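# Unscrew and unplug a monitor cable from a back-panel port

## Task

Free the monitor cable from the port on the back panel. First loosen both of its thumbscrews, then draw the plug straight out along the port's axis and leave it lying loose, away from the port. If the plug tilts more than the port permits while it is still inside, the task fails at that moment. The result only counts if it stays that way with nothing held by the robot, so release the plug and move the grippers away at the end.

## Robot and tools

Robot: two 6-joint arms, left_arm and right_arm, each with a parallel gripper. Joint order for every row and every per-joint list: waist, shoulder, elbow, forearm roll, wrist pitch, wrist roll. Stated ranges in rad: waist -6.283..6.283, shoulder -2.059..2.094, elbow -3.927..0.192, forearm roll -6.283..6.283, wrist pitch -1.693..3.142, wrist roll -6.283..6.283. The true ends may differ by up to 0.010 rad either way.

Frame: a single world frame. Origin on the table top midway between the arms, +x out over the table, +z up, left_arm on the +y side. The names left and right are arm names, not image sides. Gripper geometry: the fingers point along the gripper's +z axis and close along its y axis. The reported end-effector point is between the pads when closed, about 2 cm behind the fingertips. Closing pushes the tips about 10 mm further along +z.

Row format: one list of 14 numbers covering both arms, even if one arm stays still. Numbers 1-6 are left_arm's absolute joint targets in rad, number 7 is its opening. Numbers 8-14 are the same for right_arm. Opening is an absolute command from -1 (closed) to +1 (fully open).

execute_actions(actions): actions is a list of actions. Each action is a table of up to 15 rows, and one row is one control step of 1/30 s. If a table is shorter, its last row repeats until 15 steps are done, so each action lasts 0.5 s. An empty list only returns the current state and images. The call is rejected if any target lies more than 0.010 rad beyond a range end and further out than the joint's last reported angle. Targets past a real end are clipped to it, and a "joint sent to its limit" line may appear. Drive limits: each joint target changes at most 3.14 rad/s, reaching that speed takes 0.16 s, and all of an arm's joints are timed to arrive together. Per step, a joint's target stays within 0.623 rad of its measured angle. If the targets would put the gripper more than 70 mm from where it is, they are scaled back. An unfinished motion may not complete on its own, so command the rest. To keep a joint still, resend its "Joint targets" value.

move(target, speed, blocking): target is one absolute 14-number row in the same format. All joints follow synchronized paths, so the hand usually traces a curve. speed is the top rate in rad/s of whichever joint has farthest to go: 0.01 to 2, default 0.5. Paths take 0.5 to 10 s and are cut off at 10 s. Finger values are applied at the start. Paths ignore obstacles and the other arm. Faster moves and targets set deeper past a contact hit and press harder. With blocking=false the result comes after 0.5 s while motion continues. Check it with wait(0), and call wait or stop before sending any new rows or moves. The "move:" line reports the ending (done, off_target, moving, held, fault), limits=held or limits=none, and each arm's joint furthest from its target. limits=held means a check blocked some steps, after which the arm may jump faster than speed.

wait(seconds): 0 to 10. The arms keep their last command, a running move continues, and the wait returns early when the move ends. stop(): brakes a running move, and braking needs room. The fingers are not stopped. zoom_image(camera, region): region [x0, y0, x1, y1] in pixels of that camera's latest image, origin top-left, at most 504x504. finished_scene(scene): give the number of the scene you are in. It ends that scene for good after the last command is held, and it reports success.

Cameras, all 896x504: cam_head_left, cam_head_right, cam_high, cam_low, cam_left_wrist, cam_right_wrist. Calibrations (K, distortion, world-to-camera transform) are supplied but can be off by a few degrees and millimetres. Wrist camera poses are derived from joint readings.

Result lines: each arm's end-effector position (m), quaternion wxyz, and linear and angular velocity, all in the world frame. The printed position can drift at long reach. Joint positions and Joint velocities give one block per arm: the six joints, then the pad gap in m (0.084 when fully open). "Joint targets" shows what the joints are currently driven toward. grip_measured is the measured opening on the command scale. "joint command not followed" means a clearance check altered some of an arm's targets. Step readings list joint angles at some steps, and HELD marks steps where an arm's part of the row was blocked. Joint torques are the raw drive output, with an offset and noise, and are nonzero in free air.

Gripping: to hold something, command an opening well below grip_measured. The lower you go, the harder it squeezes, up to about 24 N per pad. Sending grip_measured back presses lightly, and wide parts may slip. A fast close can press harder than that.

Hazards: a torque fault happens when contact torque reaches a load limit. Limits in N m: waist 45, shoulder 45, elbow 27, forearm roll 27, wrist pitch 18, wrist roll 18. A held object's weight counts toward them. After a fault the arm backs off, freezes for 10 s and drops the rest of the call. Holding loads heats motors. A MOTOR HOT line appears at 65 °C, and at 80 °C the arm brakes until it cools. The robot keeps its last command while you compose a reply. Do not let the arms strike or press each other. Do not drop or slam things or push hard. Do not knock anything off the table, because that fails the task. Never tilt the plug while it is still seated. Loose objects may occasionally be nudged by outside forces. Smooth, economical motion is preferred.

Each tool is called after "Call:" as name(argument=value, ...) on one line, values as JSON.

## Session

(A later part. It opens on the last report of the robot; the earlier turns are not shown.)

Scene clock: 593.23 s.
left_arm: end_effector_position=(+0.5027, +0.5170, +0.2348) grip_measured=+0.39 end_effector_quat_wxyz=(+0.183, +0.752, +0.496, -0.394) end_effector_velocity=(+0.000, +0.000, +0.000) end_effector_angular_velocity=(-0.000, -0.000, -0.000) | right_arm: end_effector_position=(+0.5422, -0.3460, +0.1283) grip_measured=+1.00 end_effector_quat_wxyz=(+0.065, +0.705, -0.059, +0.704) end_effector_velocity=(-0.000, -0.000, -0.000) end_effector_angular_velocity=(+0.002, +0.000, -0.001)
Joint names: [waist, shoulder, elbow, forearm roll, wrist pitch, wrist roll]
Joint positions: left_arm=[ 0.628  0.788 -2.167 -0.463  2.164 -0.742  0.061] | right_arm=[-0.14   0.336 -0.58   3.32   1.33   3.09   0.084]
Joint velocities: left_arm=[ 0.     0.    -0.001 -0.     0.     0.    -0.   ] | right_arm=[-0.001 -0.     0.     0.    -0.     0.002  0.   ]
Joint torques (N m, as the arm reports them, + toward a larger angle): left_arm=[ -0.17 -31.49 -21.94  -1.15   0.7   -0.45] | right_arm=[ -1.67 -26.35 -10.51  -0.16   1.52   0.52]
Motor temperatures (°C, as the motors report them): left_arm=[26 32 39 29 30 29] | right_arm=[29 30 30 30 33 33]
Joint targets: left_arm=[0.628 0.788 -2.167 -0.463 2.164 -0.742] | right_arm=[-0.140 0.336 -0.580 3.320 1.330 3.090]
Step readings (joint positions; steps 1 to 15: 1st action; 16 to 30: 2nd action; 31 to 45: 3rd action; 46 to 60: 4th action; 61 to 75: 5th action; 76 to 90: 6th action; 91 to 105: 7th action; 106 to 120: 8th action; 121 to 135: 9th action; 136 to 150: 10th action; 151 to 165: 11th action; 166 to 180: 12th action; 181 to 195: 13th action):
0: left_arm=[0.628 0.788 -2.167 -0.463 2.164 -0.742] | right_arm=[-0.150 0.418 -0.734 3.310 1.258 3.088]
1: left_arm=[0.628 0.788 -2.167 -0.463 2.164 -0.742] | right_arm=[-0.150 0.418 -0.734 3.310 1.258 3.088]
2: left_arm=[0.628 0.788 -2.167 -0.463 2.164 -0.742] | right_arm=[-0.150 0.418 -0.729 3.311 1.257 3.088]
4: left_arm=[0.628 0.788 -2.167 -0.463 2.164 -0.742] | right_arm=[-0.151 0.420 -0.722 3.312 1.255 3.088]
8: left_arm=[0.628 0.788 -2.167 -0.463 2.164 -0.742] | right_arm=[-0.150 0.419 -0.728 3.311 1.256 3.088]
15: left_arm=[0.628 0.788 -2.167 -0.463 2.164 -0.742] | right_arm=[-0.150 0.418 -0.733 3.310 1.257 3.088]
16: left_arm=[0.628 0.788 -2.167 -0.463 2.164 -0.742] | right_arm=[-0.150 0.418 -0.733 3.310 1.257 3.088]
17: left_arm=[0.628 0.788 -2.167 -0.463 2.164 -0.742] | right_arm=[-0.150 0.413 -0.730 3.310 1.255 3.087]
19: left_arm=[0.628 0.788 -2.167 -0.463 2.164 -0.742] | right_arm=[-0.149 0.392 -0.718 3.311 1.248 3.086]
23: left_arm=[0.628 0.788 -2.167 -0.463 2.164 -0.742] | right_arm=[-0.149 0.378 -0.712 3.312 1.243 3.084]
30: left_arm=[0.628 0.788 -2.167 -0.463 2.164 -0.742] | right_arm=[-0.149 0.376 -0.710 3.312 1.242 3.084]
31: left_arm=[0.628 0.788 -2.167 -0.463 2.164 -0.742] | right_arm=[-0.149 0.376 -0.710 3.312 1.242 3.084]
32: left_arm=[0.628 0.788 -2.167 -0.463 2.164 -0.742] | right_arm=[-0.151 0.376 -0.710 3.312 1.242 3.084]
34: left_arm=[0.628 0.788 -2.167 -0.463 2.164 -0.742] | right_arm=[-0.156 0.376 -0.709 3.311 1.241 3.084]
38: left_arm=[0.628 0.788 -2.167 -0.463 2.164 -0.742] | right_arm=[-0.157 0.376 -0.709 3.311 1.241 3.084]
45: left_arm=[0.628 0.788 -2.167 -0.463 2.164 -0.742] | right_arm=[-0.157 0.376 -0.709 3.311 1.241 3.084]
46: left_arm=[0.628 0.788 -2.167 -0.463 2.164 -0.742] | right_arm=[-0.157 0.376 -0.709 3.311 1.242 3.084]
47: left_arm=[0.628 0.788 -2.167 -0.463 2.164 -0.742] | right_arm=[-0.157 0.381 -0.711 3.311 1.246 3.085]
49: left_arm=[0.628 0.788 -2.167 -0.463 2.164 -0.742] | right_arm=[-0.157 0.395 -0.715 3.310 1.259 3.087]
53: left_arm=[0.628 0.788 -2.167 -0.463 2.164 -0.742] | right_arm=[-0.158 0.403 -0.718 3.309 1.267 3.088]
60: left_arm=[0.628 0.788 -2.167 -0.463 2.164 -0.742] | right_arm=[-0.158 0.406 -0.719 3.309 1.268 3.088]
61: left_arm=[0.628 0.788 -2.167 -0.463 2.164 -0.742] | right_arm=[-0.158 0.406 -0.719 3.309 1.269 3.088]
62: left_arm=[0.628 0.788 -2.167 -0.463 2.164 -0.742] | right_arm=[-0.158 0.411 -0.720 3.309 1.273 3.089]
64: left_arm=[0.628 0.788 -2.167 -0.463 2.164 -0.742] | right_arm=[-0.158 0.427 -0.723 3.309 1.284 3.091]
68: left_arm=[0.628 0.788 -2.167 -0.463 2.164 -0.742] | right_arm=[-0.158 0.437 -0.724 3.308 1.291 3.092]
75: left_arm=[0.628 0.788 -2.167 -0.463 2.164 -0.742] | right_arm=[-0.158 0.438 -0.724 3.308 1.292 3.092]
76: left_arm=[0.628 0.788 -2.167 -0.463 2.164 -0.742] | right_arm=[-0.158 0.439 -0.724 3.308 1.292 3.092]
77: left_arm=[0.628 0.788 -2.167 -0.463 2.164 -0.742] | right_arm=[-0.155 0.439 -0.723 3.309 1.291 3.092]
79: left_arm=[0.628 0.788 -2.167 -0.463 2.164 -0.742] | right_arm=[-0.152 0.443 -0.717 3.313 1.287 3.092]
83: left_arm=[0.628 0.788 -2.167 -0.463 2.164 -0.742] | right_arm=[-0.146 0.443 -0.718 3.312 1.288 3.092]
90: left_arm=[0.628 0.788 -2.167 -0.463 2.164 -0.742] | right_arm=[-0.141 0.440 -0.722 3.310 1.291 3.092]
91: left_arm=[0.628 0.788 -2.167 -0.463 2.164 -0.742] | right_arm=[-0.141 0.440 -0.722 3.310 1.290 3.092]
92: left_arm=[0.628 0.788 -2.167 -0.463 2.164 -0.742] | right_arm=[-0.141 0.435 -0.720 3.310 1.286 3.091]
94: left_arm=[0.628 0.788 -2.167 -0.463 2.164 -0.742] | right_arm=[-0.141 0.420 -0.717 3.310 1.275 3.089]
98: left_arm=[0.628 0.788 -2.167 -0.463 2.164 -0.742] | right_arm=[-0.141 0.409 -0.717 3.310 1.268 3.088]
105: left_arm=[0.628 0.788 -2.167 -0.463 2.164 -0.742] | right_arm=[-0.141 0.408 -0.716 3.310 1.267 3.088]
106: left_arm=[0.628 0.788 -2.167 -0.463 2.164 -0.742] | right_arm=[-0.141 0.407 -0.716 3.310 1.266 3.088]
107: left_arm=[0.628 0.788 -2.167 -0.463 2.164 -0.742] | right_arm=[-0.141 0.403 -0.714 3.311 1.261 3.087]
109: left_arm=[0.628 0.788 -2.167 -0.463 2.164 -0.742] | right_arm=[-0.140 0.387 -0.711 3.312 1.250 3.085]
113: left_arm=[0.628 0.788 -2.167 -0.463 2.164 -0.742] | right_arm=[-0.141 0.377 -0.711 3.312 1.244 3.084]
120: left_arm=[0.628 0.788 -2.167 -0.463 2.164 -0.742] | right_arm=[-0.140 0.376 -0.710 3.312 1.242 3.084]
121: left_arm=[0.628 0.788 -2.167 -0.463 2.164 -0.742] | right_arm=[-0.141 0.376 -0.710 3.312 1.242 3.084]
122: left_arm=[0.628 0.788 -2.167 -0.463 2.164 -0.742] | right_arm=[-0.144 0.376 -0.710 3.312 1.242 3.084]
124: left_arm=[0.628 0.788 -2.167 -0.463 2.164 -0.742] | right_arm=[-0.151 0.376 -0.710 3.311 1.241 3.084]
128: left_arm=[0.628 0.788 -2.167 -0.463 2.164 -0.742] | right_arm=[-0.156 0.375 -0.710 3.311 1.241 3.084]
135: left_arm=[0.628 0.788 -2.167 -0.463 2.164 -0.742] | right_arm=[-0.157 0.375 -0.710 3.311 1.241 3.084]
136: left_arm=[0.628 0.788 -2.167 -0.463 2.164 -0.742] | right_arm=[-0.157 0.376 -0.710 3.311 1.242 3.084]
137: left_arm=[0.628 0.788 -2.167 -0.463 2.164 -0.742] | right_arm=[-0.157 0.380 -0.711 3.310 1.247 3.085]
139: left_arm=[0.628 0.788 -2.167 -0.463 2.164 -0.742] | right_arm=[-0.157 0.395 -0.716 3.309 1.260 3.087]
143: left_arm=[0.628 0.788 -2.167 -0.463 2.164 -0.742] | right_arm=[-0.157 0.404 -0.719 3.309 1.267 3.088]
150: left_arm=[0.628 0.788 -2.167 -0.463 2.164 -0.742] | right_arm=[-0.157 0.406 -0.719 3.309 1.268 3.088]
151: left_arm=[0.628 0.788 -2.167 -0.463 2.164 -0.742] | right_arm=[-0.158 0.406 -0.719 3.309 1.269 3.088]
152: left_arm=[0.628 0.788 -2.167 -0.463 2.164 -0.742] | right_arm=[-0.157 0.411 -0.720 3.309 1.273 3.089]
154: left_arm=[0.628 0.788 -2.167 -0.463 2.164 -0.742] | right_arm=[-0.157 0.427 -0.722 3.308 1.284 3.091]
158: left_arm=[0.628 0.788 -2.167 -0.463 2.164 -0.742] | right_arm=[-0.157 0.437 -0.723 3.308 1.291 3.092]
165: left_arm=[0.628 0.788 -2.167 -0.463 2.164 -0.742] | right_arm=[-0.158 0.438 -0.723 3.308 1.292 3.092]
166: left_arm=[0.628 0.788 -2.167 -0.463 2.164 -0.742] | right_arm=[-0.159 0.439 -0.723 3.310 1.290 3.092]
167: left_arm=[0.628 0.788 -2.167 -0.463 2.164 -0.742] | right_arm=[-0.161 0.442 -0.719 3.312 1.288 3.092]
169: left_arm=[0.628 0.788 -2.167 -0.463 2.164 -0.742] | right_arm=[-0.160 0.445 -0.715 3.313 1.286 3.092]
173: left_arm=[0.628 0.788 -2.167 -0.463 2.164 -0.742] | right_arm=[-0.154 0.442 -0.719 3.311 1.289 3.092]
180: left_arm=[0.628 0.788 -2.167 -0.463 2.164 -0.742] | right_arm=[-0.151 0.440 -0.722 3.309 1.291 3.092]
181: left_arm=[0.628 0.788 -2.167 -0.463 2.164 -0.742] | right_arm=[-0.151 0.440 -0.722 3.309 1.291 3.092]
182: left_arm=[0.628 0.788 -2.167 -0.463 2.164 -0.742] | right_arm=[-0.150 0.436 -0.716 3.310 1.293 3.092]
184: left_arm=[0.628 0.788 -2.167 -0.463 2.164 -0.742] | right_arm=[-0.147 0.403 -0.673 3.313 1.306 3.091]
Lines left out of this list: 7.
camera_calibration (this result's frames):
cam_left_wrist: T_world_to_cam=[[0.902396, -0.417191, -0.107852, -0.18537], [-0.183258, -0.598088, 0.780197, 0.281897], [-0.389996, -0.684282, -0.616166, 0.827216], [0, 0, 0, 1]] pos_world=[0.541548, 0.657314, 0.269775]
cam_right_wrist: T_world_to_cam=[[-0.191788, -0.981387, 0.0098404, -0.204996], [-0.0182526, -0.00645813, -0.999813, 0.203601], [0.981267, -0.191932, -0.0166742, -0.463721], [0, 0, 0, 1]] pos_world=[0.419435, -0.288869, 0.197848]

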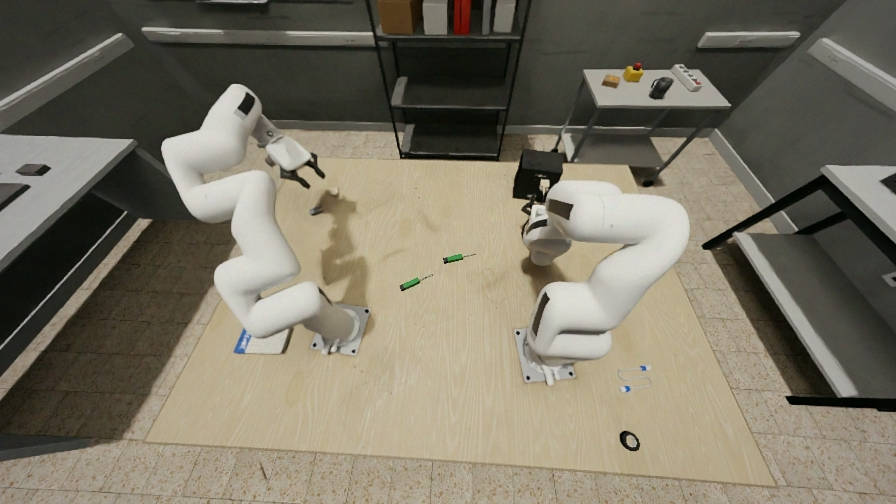

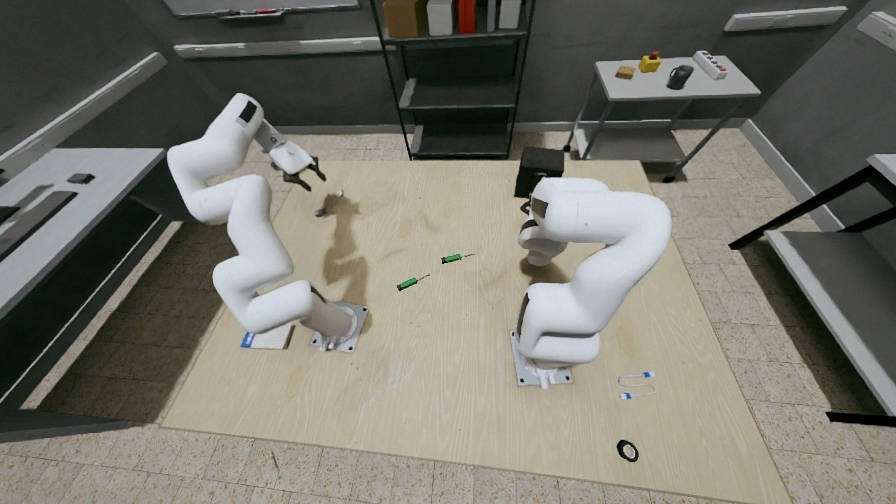

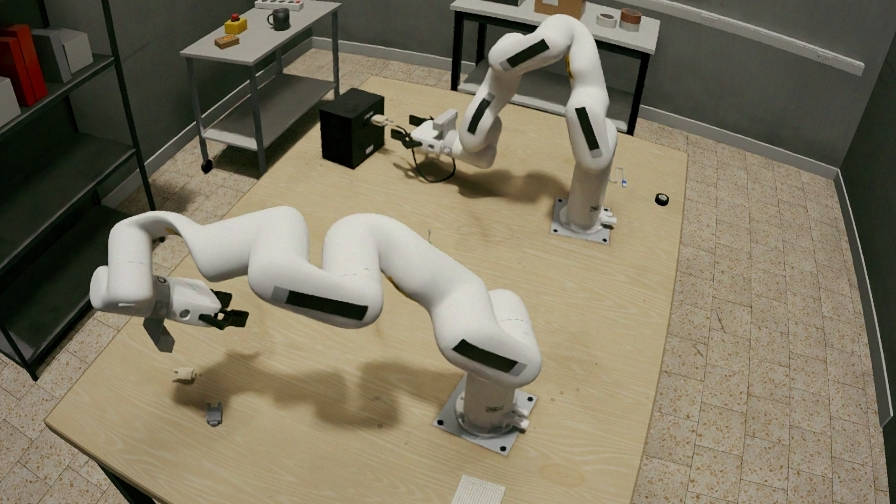

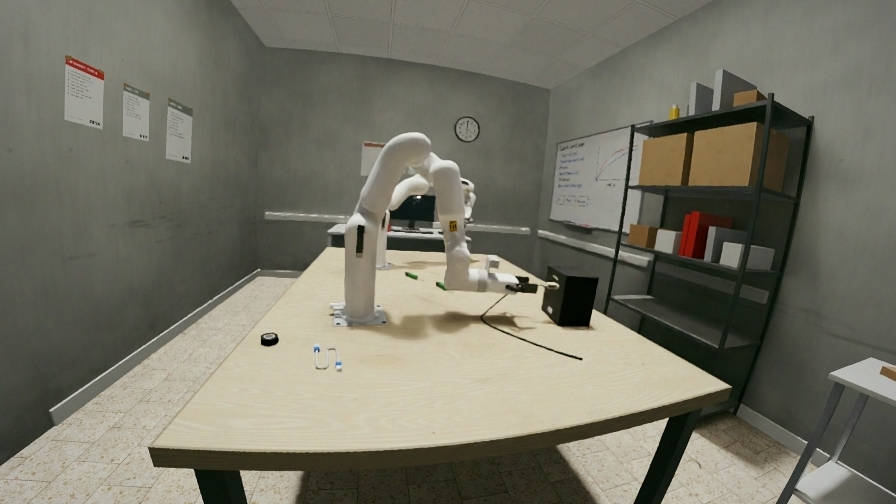

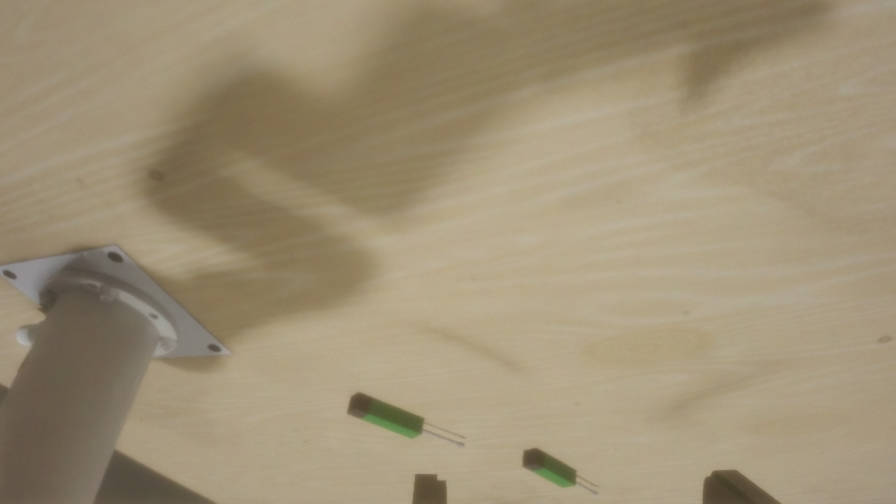

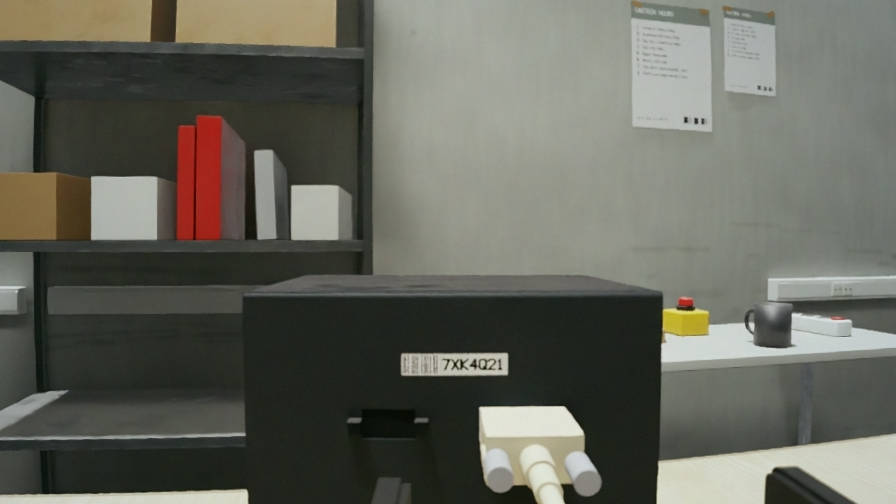

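Call:
execute_actions(actions=[[[0.628,0.788,-2.167,-0.463,2.164,-0.742,0.4,-0.066,0.348,-0.601,3.404,1.326,3.08,1]],[[0.628,0.788,-2.167,-0.463,2.164,-0.742,0.4,-0.066,0.348,-0.601,3.404,1.326,2.55,1]],[[0.628,0.788,-2.167,-0.463,2.164,-0.742,0.4,-0.066,0.348,-0.601,3.404,1.326,2.0,1]],[[0.628,0.788,-2.167,-0.463,2.164,-0.742,0.4,-0.05,0.348,-0.601,3.404,1.326,1.49,1]],[[0.628,0.788,-2.167,-0.463,2.164,-0.742,0.4,-0.05,0.348,-0.601,3.404,1.326,1.49,-0.55]],[[0.628,0.788,-2.167,-0.463,2.164,-0.742,0.4,-0.081,0.4155,-0.7367,3.393,1.2595,1.488,-0.55]],[[0.628,0.788,-2.167,-0.463,2.164,-0.742,0.4,-0.081,0.4155,-0.7367,3.393,1.2595,1.488,-0.55]],
[[0.628,0.788,-2.167,-0.463,2.164,-0.742,0.4,-0.0825,0.4035,-0.7344,3.393,1.25,1.838,-0.55]],[[0.628,0.788,-2.167,-0.463,2.164,-0.742,0.4,-0.0825,0.4035,-0.7344,3.393,1.25,1.838,-1]],[[0.628,0.788,-2.167,-0.463,2.164,-0.742,0.4,-0.0815,0.4275,-0.739,3.393,1.269,1.138,-1]],[[0.628,0.788,-2.167,-0.463,2.164,-0.742,0.4,-0.0815,0.4275,-0.739,3.393,1.269,1.138,-0.55]],
[[0.628,0.788,-2.167,-0.463,2.164,-0.742,0.4,-0.0825,0.4035,-0.7344,3.393,1.25,1.838,-0.55]],[[0.628,0.788,-2.167,-0.463,2.164,-0.742,0.4,-0.0825,0.4035,-0.7344,3.393,1.25,1.838,-1]],[[0.628,0.788,-2.167,-0.463,2.164,-0.742,0.4,-0.0815,0.4275,-0.739,3.393,1.269,1.138,-1]],[[0.628,0.788,-2.167,-0.463,2.164,-0.742,0.4,-0.0815,0.4275,-0.739,3.393,1.269,1.138,-0.55]],
[[0.628,0.788,-2.167,-0.463,2.164,-0.742,0.4,-0.0825,0.4035,-0.7344,3.393,1.25,1.838,-0.55]],[[0.628,0.788,-2.167,-0.463,2.164,-0.742,0.4,-0.0825,0.4035,-0.7344,3.393,1.25,1.838,-1]],[[0.628,0.788,-2.167,-0.463,2.164,-0.742,0.4,-0.0815,0.4275,-0.739,3.393,1.269,1.138,-1]],[[0.628,0.788,-2.167,-0.463,2.164,-0.742,0.4,-0.0815,0.4275,-0.739,3.393,1.269,1.138,-0.55]],
[[0.628,0.788,-2.167,-0.463,2.164,-0.742,0.4,-0.0825,0.4035,-0.7344,3.393,1.25,1.838,-0.55]],[[0.628,0.788,-2.167,-0.463,2.164,-0.742,0.4,-0.0825,0.4035,-0.7344,3.393,1.25,1.838,-1]],[[0.628,0.788,-2.167,-0.463,2.164,-0.742,0.4,-0.0815,0.4275,-0.739,3.393,1.269,1.138,-1]],[[0.628,0.788,-2.167,-0.463,2.164,-0.742,0.4,-0.0815,0.4275,-0.739,3.393,1.269,1.138,-0.55]],
[[0.628,0.788,-2.167,-0.463,2.164,-0.742,0.4,-0.0825,0.4035,-0.7344,3.393,1.25,1.838,-0.55]],[[0.628,0.788,-2.167,-0.463,2.164,-0.742,0.4,-0.0825,0.4035,-0.7344,3.393,1.25,1.838,-1]],[[0.628,0.788,-2.167,-0.463,2.164,-0.742,0.4,-0.0815,0.4275,-0.739,3.393,1.269,1.138,-1]],[[0.628,0.788,-2.167,-0.463,2.164,-0.742,0.4,-0.0815,0.4275,-0.739,3.393,1.269,1.138,-0.55]],
[[0.628,0.788,-2.167,-0.463,2.164,-0.742,0.4,-0.0825,0.4035,-0.7344,3.393,1.25,1.838,-0.55]],[[0.628,0.788,-2.167,-0.463,2.164,-0.742,0.4,-0.0825,0.4035,-0.7344,3.393,1.25,1.838,-1]],[[0.628,0.788,-2.167,-0.463,2.164,-0.742,0.4,-0.0815,0.4275,-0.739,3.393,1.269,1.138,-1]],[[0.628,0.788,-2.167,-0.463,2.164,-0.742,0.4,-0.0815,0.4275,-0.739,3.393,1.269,1.138,-0.55]],
[[0.628,0.788,-2.167,-0.463,2.164,-0.742,0.4,-0.0825,0.4035,-0.7344,3.393,1.25,1.838,-0.55]],[[0.628,0.788,-2.167,-0.463,2.164,-0.742,0.4,-0.0825,0.4035,-0.7344,3.393,1.25,1.838,-1]],[[0.628,0.788,-2.167,-0.463,2.164,-0.742,0.4,-0.0815,0.4275,-0.739,3.393,1.269,1.138,-1]],[[0.628,0.788,-2.167,-0.463,2.164,-0.742,0.4,-0.0815,0.4275,-0.739,3.393,1.269,1.138,-0.55]],
[[0.628,0.788,-2.167,-0.463,2.164,-0.742,0.4,-0.0825,0.4035,-0.7344,3.393,1.25,1.838,-0.55]],[[0.628,0.788,-2.167,-0.463,2.164,-0.742,0.4,-0.0825,0.4035,-0.7344,3.393,1.25,1.838,-1]],[[0.628,0.788,-2.167,-0.463,2.164,-0.742,0.4,-0.0815,0.4275,-0.739,3.393,1.269,1.138,-1]],[[0.628,0.788,-2.167,-0.463,2.164,-0.742,0.4,-0.0815,0.4275,-0.739,3.393,1.269,1.138,-0.55]],
[[0.628,0.788,-2.167,-0.463,2.164,-0.742,0.4,-0.0825,0.4035,-0.7344,3.393,1.25,1.838,-0.55]],[[0.628,0.788,-2.167,-0.463,2.164,-0.742,0.4,-0.0825,0.4035,-0.7344,3.393,1.25,1.838,-1]],[[0.628,0.788,-2.167,-0.463,2.164,-0.742,0.4,-0.0815,0.4275,-0.739,3.393,1.269,1.138,-1]],[[0.628,0.788,-2.167,-0.463,2.164,-0.742,0.4,-0.0815,0.4275,-0.739,3.393,1.269,1.138,-0.55]],
[[0.628,0.788,-2.167,-0.463,2.164,-0.742,0.4,-0.0825,0.4035,-0.7344,3.393,1.25,1.838,-0.55]],[[0.628,0.788,-2.167,-0.463,2.164,-0.742,0.4,-0.0825,0.4035,-0.7344,3.393,1.25,1.838,-1]],[[0.628,0.788,-2.167,-0.463,2.164,-0.742,0.4,-0.0815,0.4275,-0.739,3.393,1.269,1.138,-1]],[[0.628,0.788,-2.167,-0.463,2.164,-0.742,0.4,-0.0815,0.4275,-0.739,3.393,1.269,1.138,-0.55]],
[[0.628,0.788,-2.167,-0.463,2.164,-0.742,0.4,-0.081,0.4155,-0.7367,3.393,1.2595,1.488,-0.55]],[[0.628,0.788,-2.167,-0.463,2.164,-0.742,0.4,-0.05,0.348,-0.601,3.404,1.326,1.49,-0.55]],
[[0.628,0.788,-2.167,-0.463,2.164,-0.742,0.4,-0.066,0.348,-0.601,3.404,1.326,1.49,1]],[[0.628,0.788,-2.167,-0.463,2.164,-0.742,0.4,-0.066,0.348,-0.601,3.404,1.326,2.0,1]],[[0.628,0.788,-2.167,-0.463,2.164,-0.742,0.4,-0.066,0.348,-0.601,3.404,1.326,2.55,1]],[[0.628,0.788,-2.167,-0.463,2.164,-0.742,0.4,-0.066,0.348,-0.601,3.404,1.326,3.08,1]],[[0.628,0.788,-2.167,-0.463,2.164,-0.742,0.4,-0.14,0.336,-0.58,3.32,1.33,3.09,1]],[[0.628,0.788,-2.167,-0.463,2.164,-0.742,0.4,-0.14,0.336,-0.58,3.32,1.33,3.09,1]]])

Call:
zoom_image(camera="cam_right_wrist", region=[350,254,750,504])

Scene clock: 677.47 s.
left_arm: end_effector_position=(+0.5027, +0.5170, +0.2348) grip_measured=+0.39 end_effector_quat_wxyz=(+0.183, +0.752, +0.496, -0.394) end_effector_velocity=(-0.000, -0.000, -0.001) end_effector_angular_velocity=(-0.001, +0.001, -0.001) | right_arm: end_effector_position=(+0.5422, -0.3460, +0.1283) grip_measured=+1.00 end_effector_quat_wxyz=(+0.065, +0.705, -0.059, +0.704) end_effector_velocity=(+0.000, +0.000, +0.001) end_effector_angular_velocity=(-0.001, -0.002, +0.001)
Joint names: [waist, shoulder, elbow, forearm roll, wrist pitch, wrist roll]
Joint positions: left_arm=[ 0.628  0.788 -2.167 -0.463  2.164 -0.742  0.061] | right_arm=[-0.14   0.336 -0.58   3.32   1.33   3.09   0.084]
Joint velocities: left_arm=[-0.001  0.001  0.     0.    -0.     0.    -0.   ] | right_arm=[ 0.    -0.     0.    -0.     0.002 -0.     0.   ]
Joint torques (N m, as the arm reports them, + toward a larger angle): left_arm=[  0.05 -30.73 -22.13  -1.22   0.51  -0.97] | right_arm=[ -1.57 -25.76 -10.53  -0.19   1.71   0.3 ]
Motor temperatures (°C, as the motors report them): left_arm=[26 32 39 29 30 29] | right_arm=[29 30 31 30 33 33]
Joint targets: left_arm=[0.628 0.788 -2.167 -0.463 2.164 -0.742] | right_arm=[-0.140 0.336 -0.580 3.320 1.330 3.090]
Step readings (joint positions; steps 1 to 15: 1st action; 16 to 30: 2nd action; 31 to 45: 3rd action; 46 to 60: 4th action; 61 to 75: 5th action; 76 to 90: 6th action; 91 to 105: 7th action; 106 to 120: 8th action; 121 to 135: 9th action; 136 to 150: 10th action; 151 to 165: 11th action; 166 to 180: 12th action; 181 to 195: 13th action):
0: left_arm=[0.628 0.788 -2.167 -0.463 2.164 -0.742] | right_arm=[-0.140 0.336 -0.580 3.320 1.330 3.090]
1: left_arm=[0.628 0.788 -2.167 -0.463 2.164 -0.742] | right_arm=[-0.140 0.336 -0.580 3.321 1.330 3.090]
2: left_arm=[0.628 0.788 -2.167 -0.463 2.164 -0.742] | right_arm=[-0.135 0.337 -0.581 3.327 1.330 3.089]
4: left_arm=[0.628 0.788 -2.167 -0.463 2.164 -0.742] | right_arm=[-0.105 0.342 -0.590 3.362 1.328 3.085]
8: left_arm=[0.628 0.788 -2.167 -0.463 2.164 -0.742] | right_arm=[-0.072 0.347 -0.599 3.395 1.326 3.081]
15: left_arm=[0.628 0.788 -2.167 -0.463 2.164 -0.742] | right_arm=[-0.067 0.348 -0.601 3.403 1.326 3.080]
16: left_arm=[0.628 0.788 -2.167 -0.463 2.164 -0.742] | right_arm=[-0.067 0.348 -0.601 3.403 1.326 3.079]
17: left_arm=[0.628 0.788 -2.167 -0.463 2.164 -0.742] | right_arm=[-0.067 0.348 -0.601 3.404 1.326 3.073]
19: left_arm=[0.628 0.788 -2.167 -0.463 2.164 -0.742] | right_arm=[-0.066 0.348 -0.601 3.404 1.326 3.022]
23: left_arm=[0.628 0.788 -2.167 -0.463 2.164 -0.742] | right_arm=[-0.066 0.348 -0.601 3.404 1.326 2.761]
30: left_arm=[0.628 0.788 -2.167 -0.463 2.164 -0.742] | right_arm=[-0.066 0.348 -0.601 3.404 1.326 2.565]
31: left_arm=[0.628 0.788 -2.167 -0.463 2.164 -0.742] | right_arm=[-0.066 0.348 -0.601 3.404 1.326 2.560]
32: left_arm=[0.628 0.788 -2.167 -0.463 2.164 -0.742] | right_arm=[-0.066 0.348 -0.601 3.404 1.326 2.550]
34: left_arm=[0.628 0.788 -2.167 -0.463 2.164 -0.742] | right_arm=[-0.066 0.348 -0.601 3.404 1.326 2.496]
38: left_arm=[0.628 0.788 -2.167 -0.463 2.164 -0.742] | right_arm=[-0.066 0.348 -0.601 3.404 1.326 2.228]
45: left_arm=[0.628 0.788 -2.167 -0.463 2.164 -0.742] | right_arm=[-0.066 0.348 -0.601 3.404 1.326 2.016]
46: left_arm=[0.628 0.788 -2.167 -0.463 2.164 -0.742] | right_arm=[-0.066 0.348 -0.601 3.404 1.326 2.011]
47: left_arm=[0.628 0.788 -2.167 -0.463 2.164 -0.742] | right_arm=[-0.066 0.348 -0.601 3.404 1.326 2.001]
49: left_arm=[0.628 0.788 -2.167 -0.463 2.164 -0.742] | right_arm=[-0.064 0.348 -0.601 3.404 1.326 1.946]
53: left_arm=[0.628 0.788 -2.167 -0.463 2.164 -0.742] | right_arm=[-0.056 0.348 -0.601 3.404 1.326 1.687]
60: left_arm=[0.628 0.788 -2.167 -0.463 2.164 -0.742] | right_arm=[-0.050 0.348 -0.601 3.404 1.326 1.504]
61: left_arm=[0.628 0.788 -2.167 -0.463 2.164 -0.742] | right_arm=[-0.050 0.348 -0.601 3.404 1.326 1.500]
62: left_arm=[0.628 0.788 -2.167 -0.463 2.164 -0.742] | right_arm=[-0.050 0.348 -0.601 3.404 1.326 1.497]
64: left_arm=[0.628 0.788 -2.167 -0.463 2.164 -0.742] | right_arm=[-0.050 0.348 -0.601 3.404 1.326 1.493]
68: left_arm=[0.628 0.788 -2.167 -0.463 2.164 -0.742] | right_arm=[-0.050 0.348 -0.601 3.404 1.326 1.491]
75: left_arm=[0.628 0.788 -2.167 -0.463 2.164 -0.742] | right_arm=[-0.050 0.348 -0.601 3.404 1.326 1.490]
76: left_arm=[0.628 0.788 -2.167 -0.463 2.164 -0.742] | right_arm=[-0.050 0.348 -0.601 3.404 1.326 1.490]
77: left_arm=[0.628 0.788 -2.167 -0.463 2.164 -0.742] | right_arm=[-0.051 0.351 -0.607 3.403 1.322 1.490]
79: left_arm=[0.628 0.788 -2.167 -0.463 2.164 -0.742] | right_arm=[-0.061 0.373 -0.649 3.400 1.300 1.489]
83: left_arm=[0.628 0.788 -2.167 -0.463 2.164 -0.742] | right_arm=[-0.078 0.407 -0.722 3.394 1.269 1.488]
90: left_arm=[0.628 0.788 -2.167 -0.463 2.164 -0.742] | right_arm=[-0.081 0.415 -0.735 3.393 1.260 1.488]
91: left_arm=[0.628 0.788 -2.167 -0.463 2.164 -0.742] | right_arm=[-0.081 0.415 -0.735 3.393 1.260 1.488]
92: left_arm=[0.628 0.788 -2.167 -0.463 2.164 -0.742] | right_arm=[-0.081 0.415 -0.735 3.393 1.260 1.488]
94: left_arm=[0.628 0.788 -2.167 -0.463 2.164 -0.742] | right_arm=[-0.081 0.415 -0.736 3.393 1.260 1.488]
98: left_arm=[0.628 0.788 -2.167 -0.463 2.164 -0.742] | right_arm=[-0.081 0.415 -0.736 3.393 1.259 1.488]
105: left_arm=[0.628 0.788 -2.167 -0.463 2.164 -0.742] | right_arm=[-0.081 0.416 -0.737 3.393 1.259 1.488]
106: left_arm=[0.628 0.788 -2.167 -0.463 2.164 -0.742] | right_arm=[-0.081 0.415 -0.737 3.393 1.259 1.489]
107: left_arm=[0.628 0.788 -2.167 -0.463 2.164 -0.742] | right_arm=[-0.081 0.415 -0.737 3.393 1.259 1.495]
109: left_arm=[0.628 0.788 -2.167 -0.463 2.164 -0.742] | right_arm=[-0.081 0.414 -0.736 3.393 1.258 1.546]
113: left_arm=[0.628 0.788 -2.167 -0.463 2.164 -0.742] | right_arm=[-0.082 0.406 -0.735 3.393 1.253 1.745]
120: left_arm=[0.628 0.788 -2.167 -0.463 2.164 -0.742] | right_arm=[-0.083 0.404 -0.735 3.393 1.250 1.832]
121: left_arm=[0.628 0.788 -2.167 -0.463 2.164 -0.742] | right_arm=[-0.083 0.404 -0.734 3.393 1.250 1.833]
122: left_arm=[0.628 0.788 -2.167 -0.463 2.164 -0.742] | right_arm=[-0.082 0.404 -0.734 3.393 1.250 1.835]
124: left_arm=[0.628 0.788 -2.167 -0.463 2.164 -0.742] | right_arm=[-0.082 0.404 -0.735 3.393 1.250 1.836]
128: left_arm=[0.628 0.788 -2.167 -0.463 2.164 -0.742] | right_arm=[-0.082 0.404 -0.735 3.393 1.250 1.838]
135: left_arm=[0.628 0.788 -2.167 -0.463 2.164 -0.742] | right_arm=[-0.082 0.404 -0.734 3.393 1.250 1.838]
136: left_arm=[0.628 0.788 -2.167 -0.463 2.164 -0.742] | right_arm=[-0.082 0.404 -0.734 3.393 1.250 1.837]
137: left_arm=[0.628 0.788 -2.167 -0.463 2.164 -0.742] | right_arm=[-0.082 0.404 -0.734 3.393 1.250 1.831]
139: left_arm=[0.628 0.788 -2.167 -0.463 2.164 -0.742] | right_arm=[-0.082 0.406 -0.735 3.393 1.252 1.780]
143: left_arm=[0.628 0.788 -2.167 -0.463 2.164 -0.742] | right_arm=[-0.082 0.416 -0.737 3.393 1.260 1.497]
150: left_arm=[0.628 0.788 -2.167 -0.463 2.164 -0.742] | right_arm=[-0.082 0.426 -0.739 3.393 1.269 1.168]
151: left_arm=[0.628 0.788 -2.167 -0.463 2.164 -0.742] | right_arm=[-0.082 0.427 -0.739 3.393 1.269 1.159]
152: left_arm=[0.628 0.788 -2.167 -0.463 2.164 -0.742] | right_arm=[-0.082 0.427 -0.739 3.393 1.269 1.152]
154: left_arm=[0.628 0.788 -2.167 -0.463 2.164 -0.742] | right_arm=[-0.082 0.427 -0.739 3.393 1.269 1.145]
158: left_arm=[0.628 0.788 -2.167 -0.463 2.164 -0.742] | right_arm=[-0.082 0.427 -0.739 3.393 1.269 1.140]
165: left_arm=[0.628 0.788 -2.167 -0.463 2.164 -0.742] | right_arm=[-0.082 0.427 -0.739 3.393 1.269 1.138]
166: left_arm=[0.628 0.788 -2.167 -0.463 2.164 -0.742] | right_arm=[-0.082 0.427 -0.739 3.393 1.269 1.139]
167: left_arm=[0.628 0.788 -2.167 -0.463 2.164 -0.742] | right_arm=[-0.082 0.427 -0.739 3.393 1.269 1.145]
169: left_arm=[0.628 0.788 -2.167 -0.463 2.164 -0.742] | right_arm=[-0.082 0.425 -0.739 3.393 1.267 1.196]
173: left_arm=[0.628 0.788 -2.167 -0.463 2.164 -0.742] | right_arm=[-0.082 0.415 -0.737 3.393 1.260 1.479]
180: left_arm=[0.628 0.788 -2.167 -0.463 2.164 -0.742] | right_arm=[-0.083 0.404 -0.735 3.393 1.251 1.808]
181: left_arm=[0.628 0.788 -2.167 -0.463 2.164 -0.742] | right_arm=[-0.083 0.404 -0.734 3.393 1.251 1.817]
182: left_arm=[0.628 0.788 -2.167 -0.463 2.164 -0.742] | right_arm=[-0.083 0.404 -0.734 3.393 1.250 1.824]
184: left_arm=[0.628 0.788 -2.167 -0.463 2.164 -0.742] | right_arm=[-0.082 0.404 -0.735 3.393 1.250 1.831]
Lines left out of this list: 212.
camera_calibration (this result's frames):
cam_left_wrist: T_world_to_cam=[[0.902396, -0.417192, -0.107852, -0.18537], [-0.183258, -0.598088, 0.780197, 0.281897], [-0.389996, -0.684282, -0.616166, 0.827216], [0, 0, 0, 1]] pos_world=[0.541548, 0.657314, 0.269775]
cam_right_wrist: T_world_to_cam=[[-0.191755, -0.981393, 0.00984038, -0.204997], [-0.0182546, -0.00645828, -0.999813, 0.203607], [0.981273, -0.191899, -0.0166765, -0.463701], [0, 0, 0, 1]] pos_world=[0.419425, -0.288851, 0.197853]

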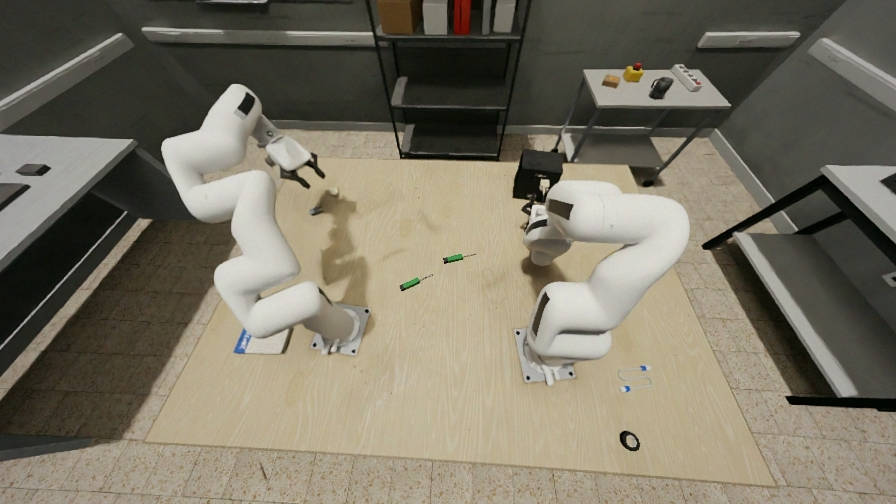

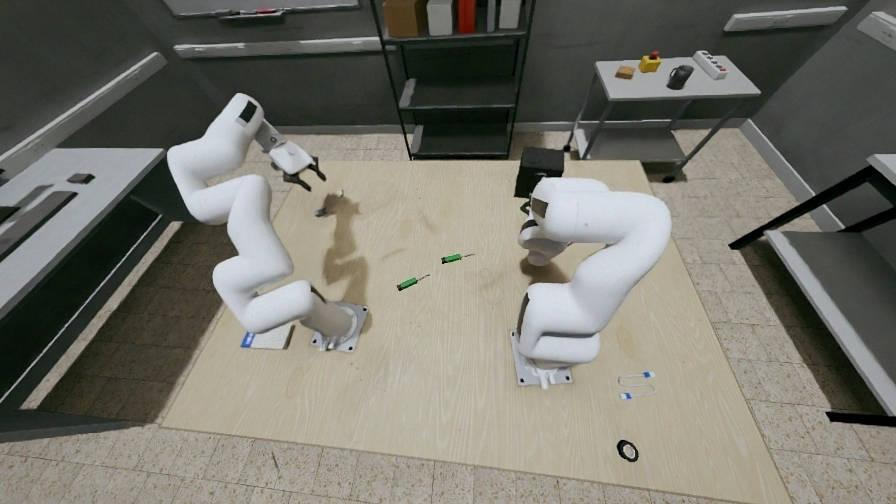

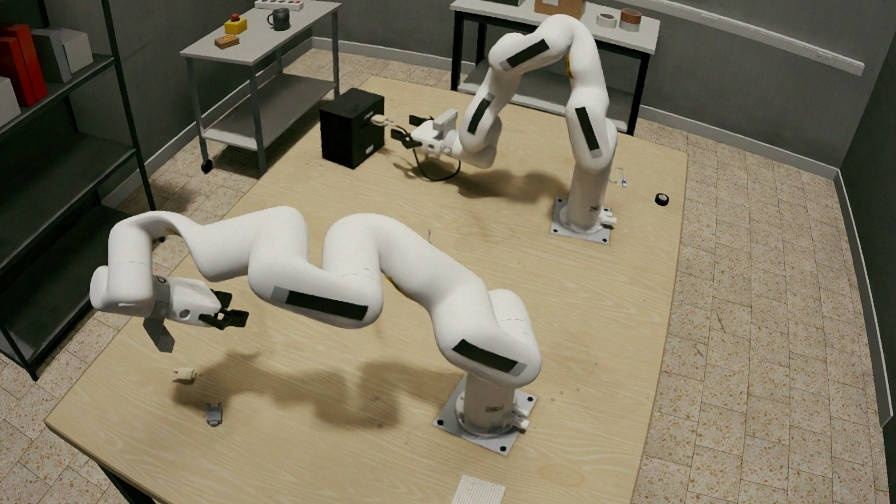

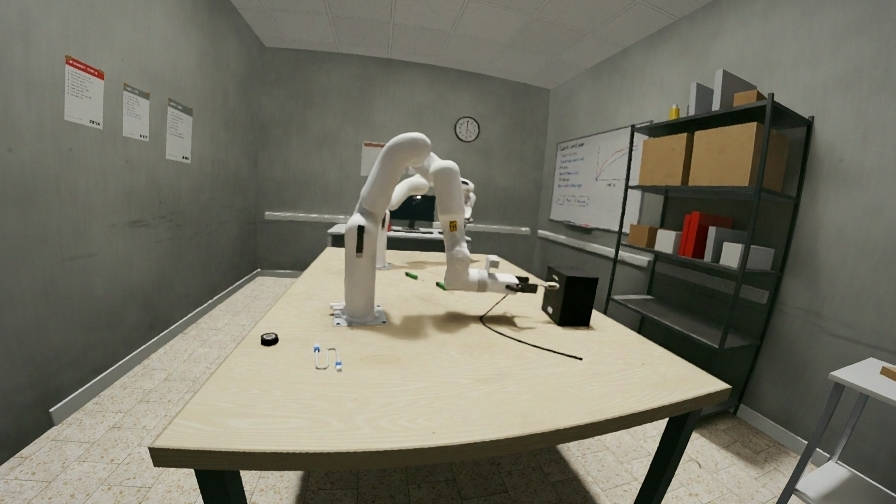

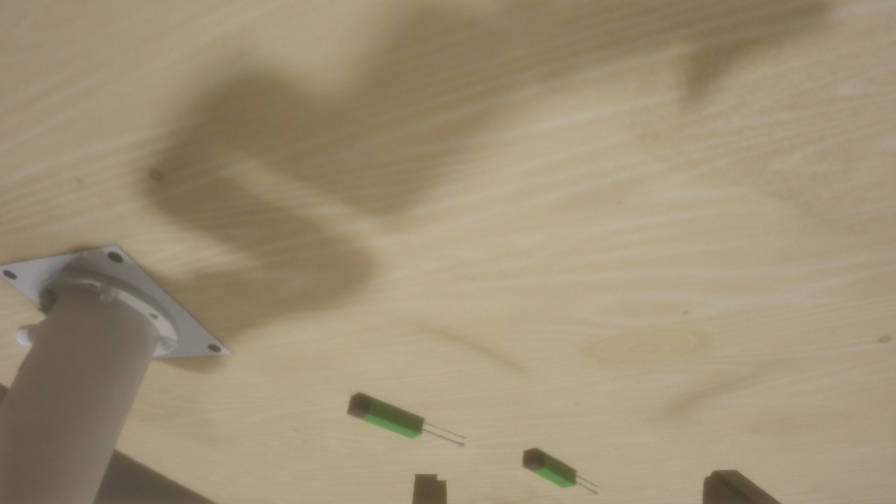

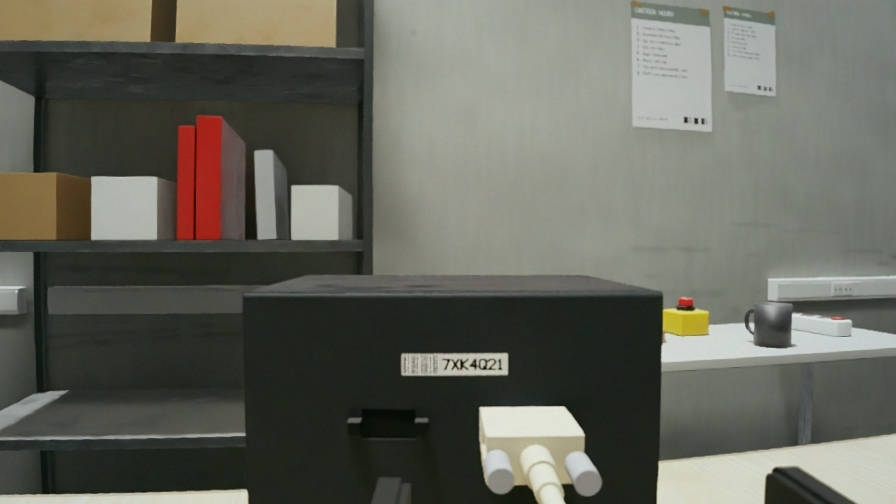

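Region (350, 254, 750, 504) of cam_right_wrist's 896x504 image, scaled by 1.260, with more detail than that image has; it fills the top 315 rows of this view, and the rest is white.

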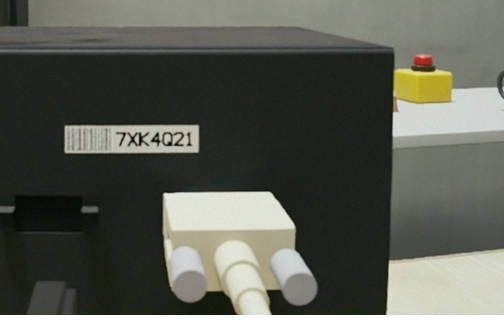

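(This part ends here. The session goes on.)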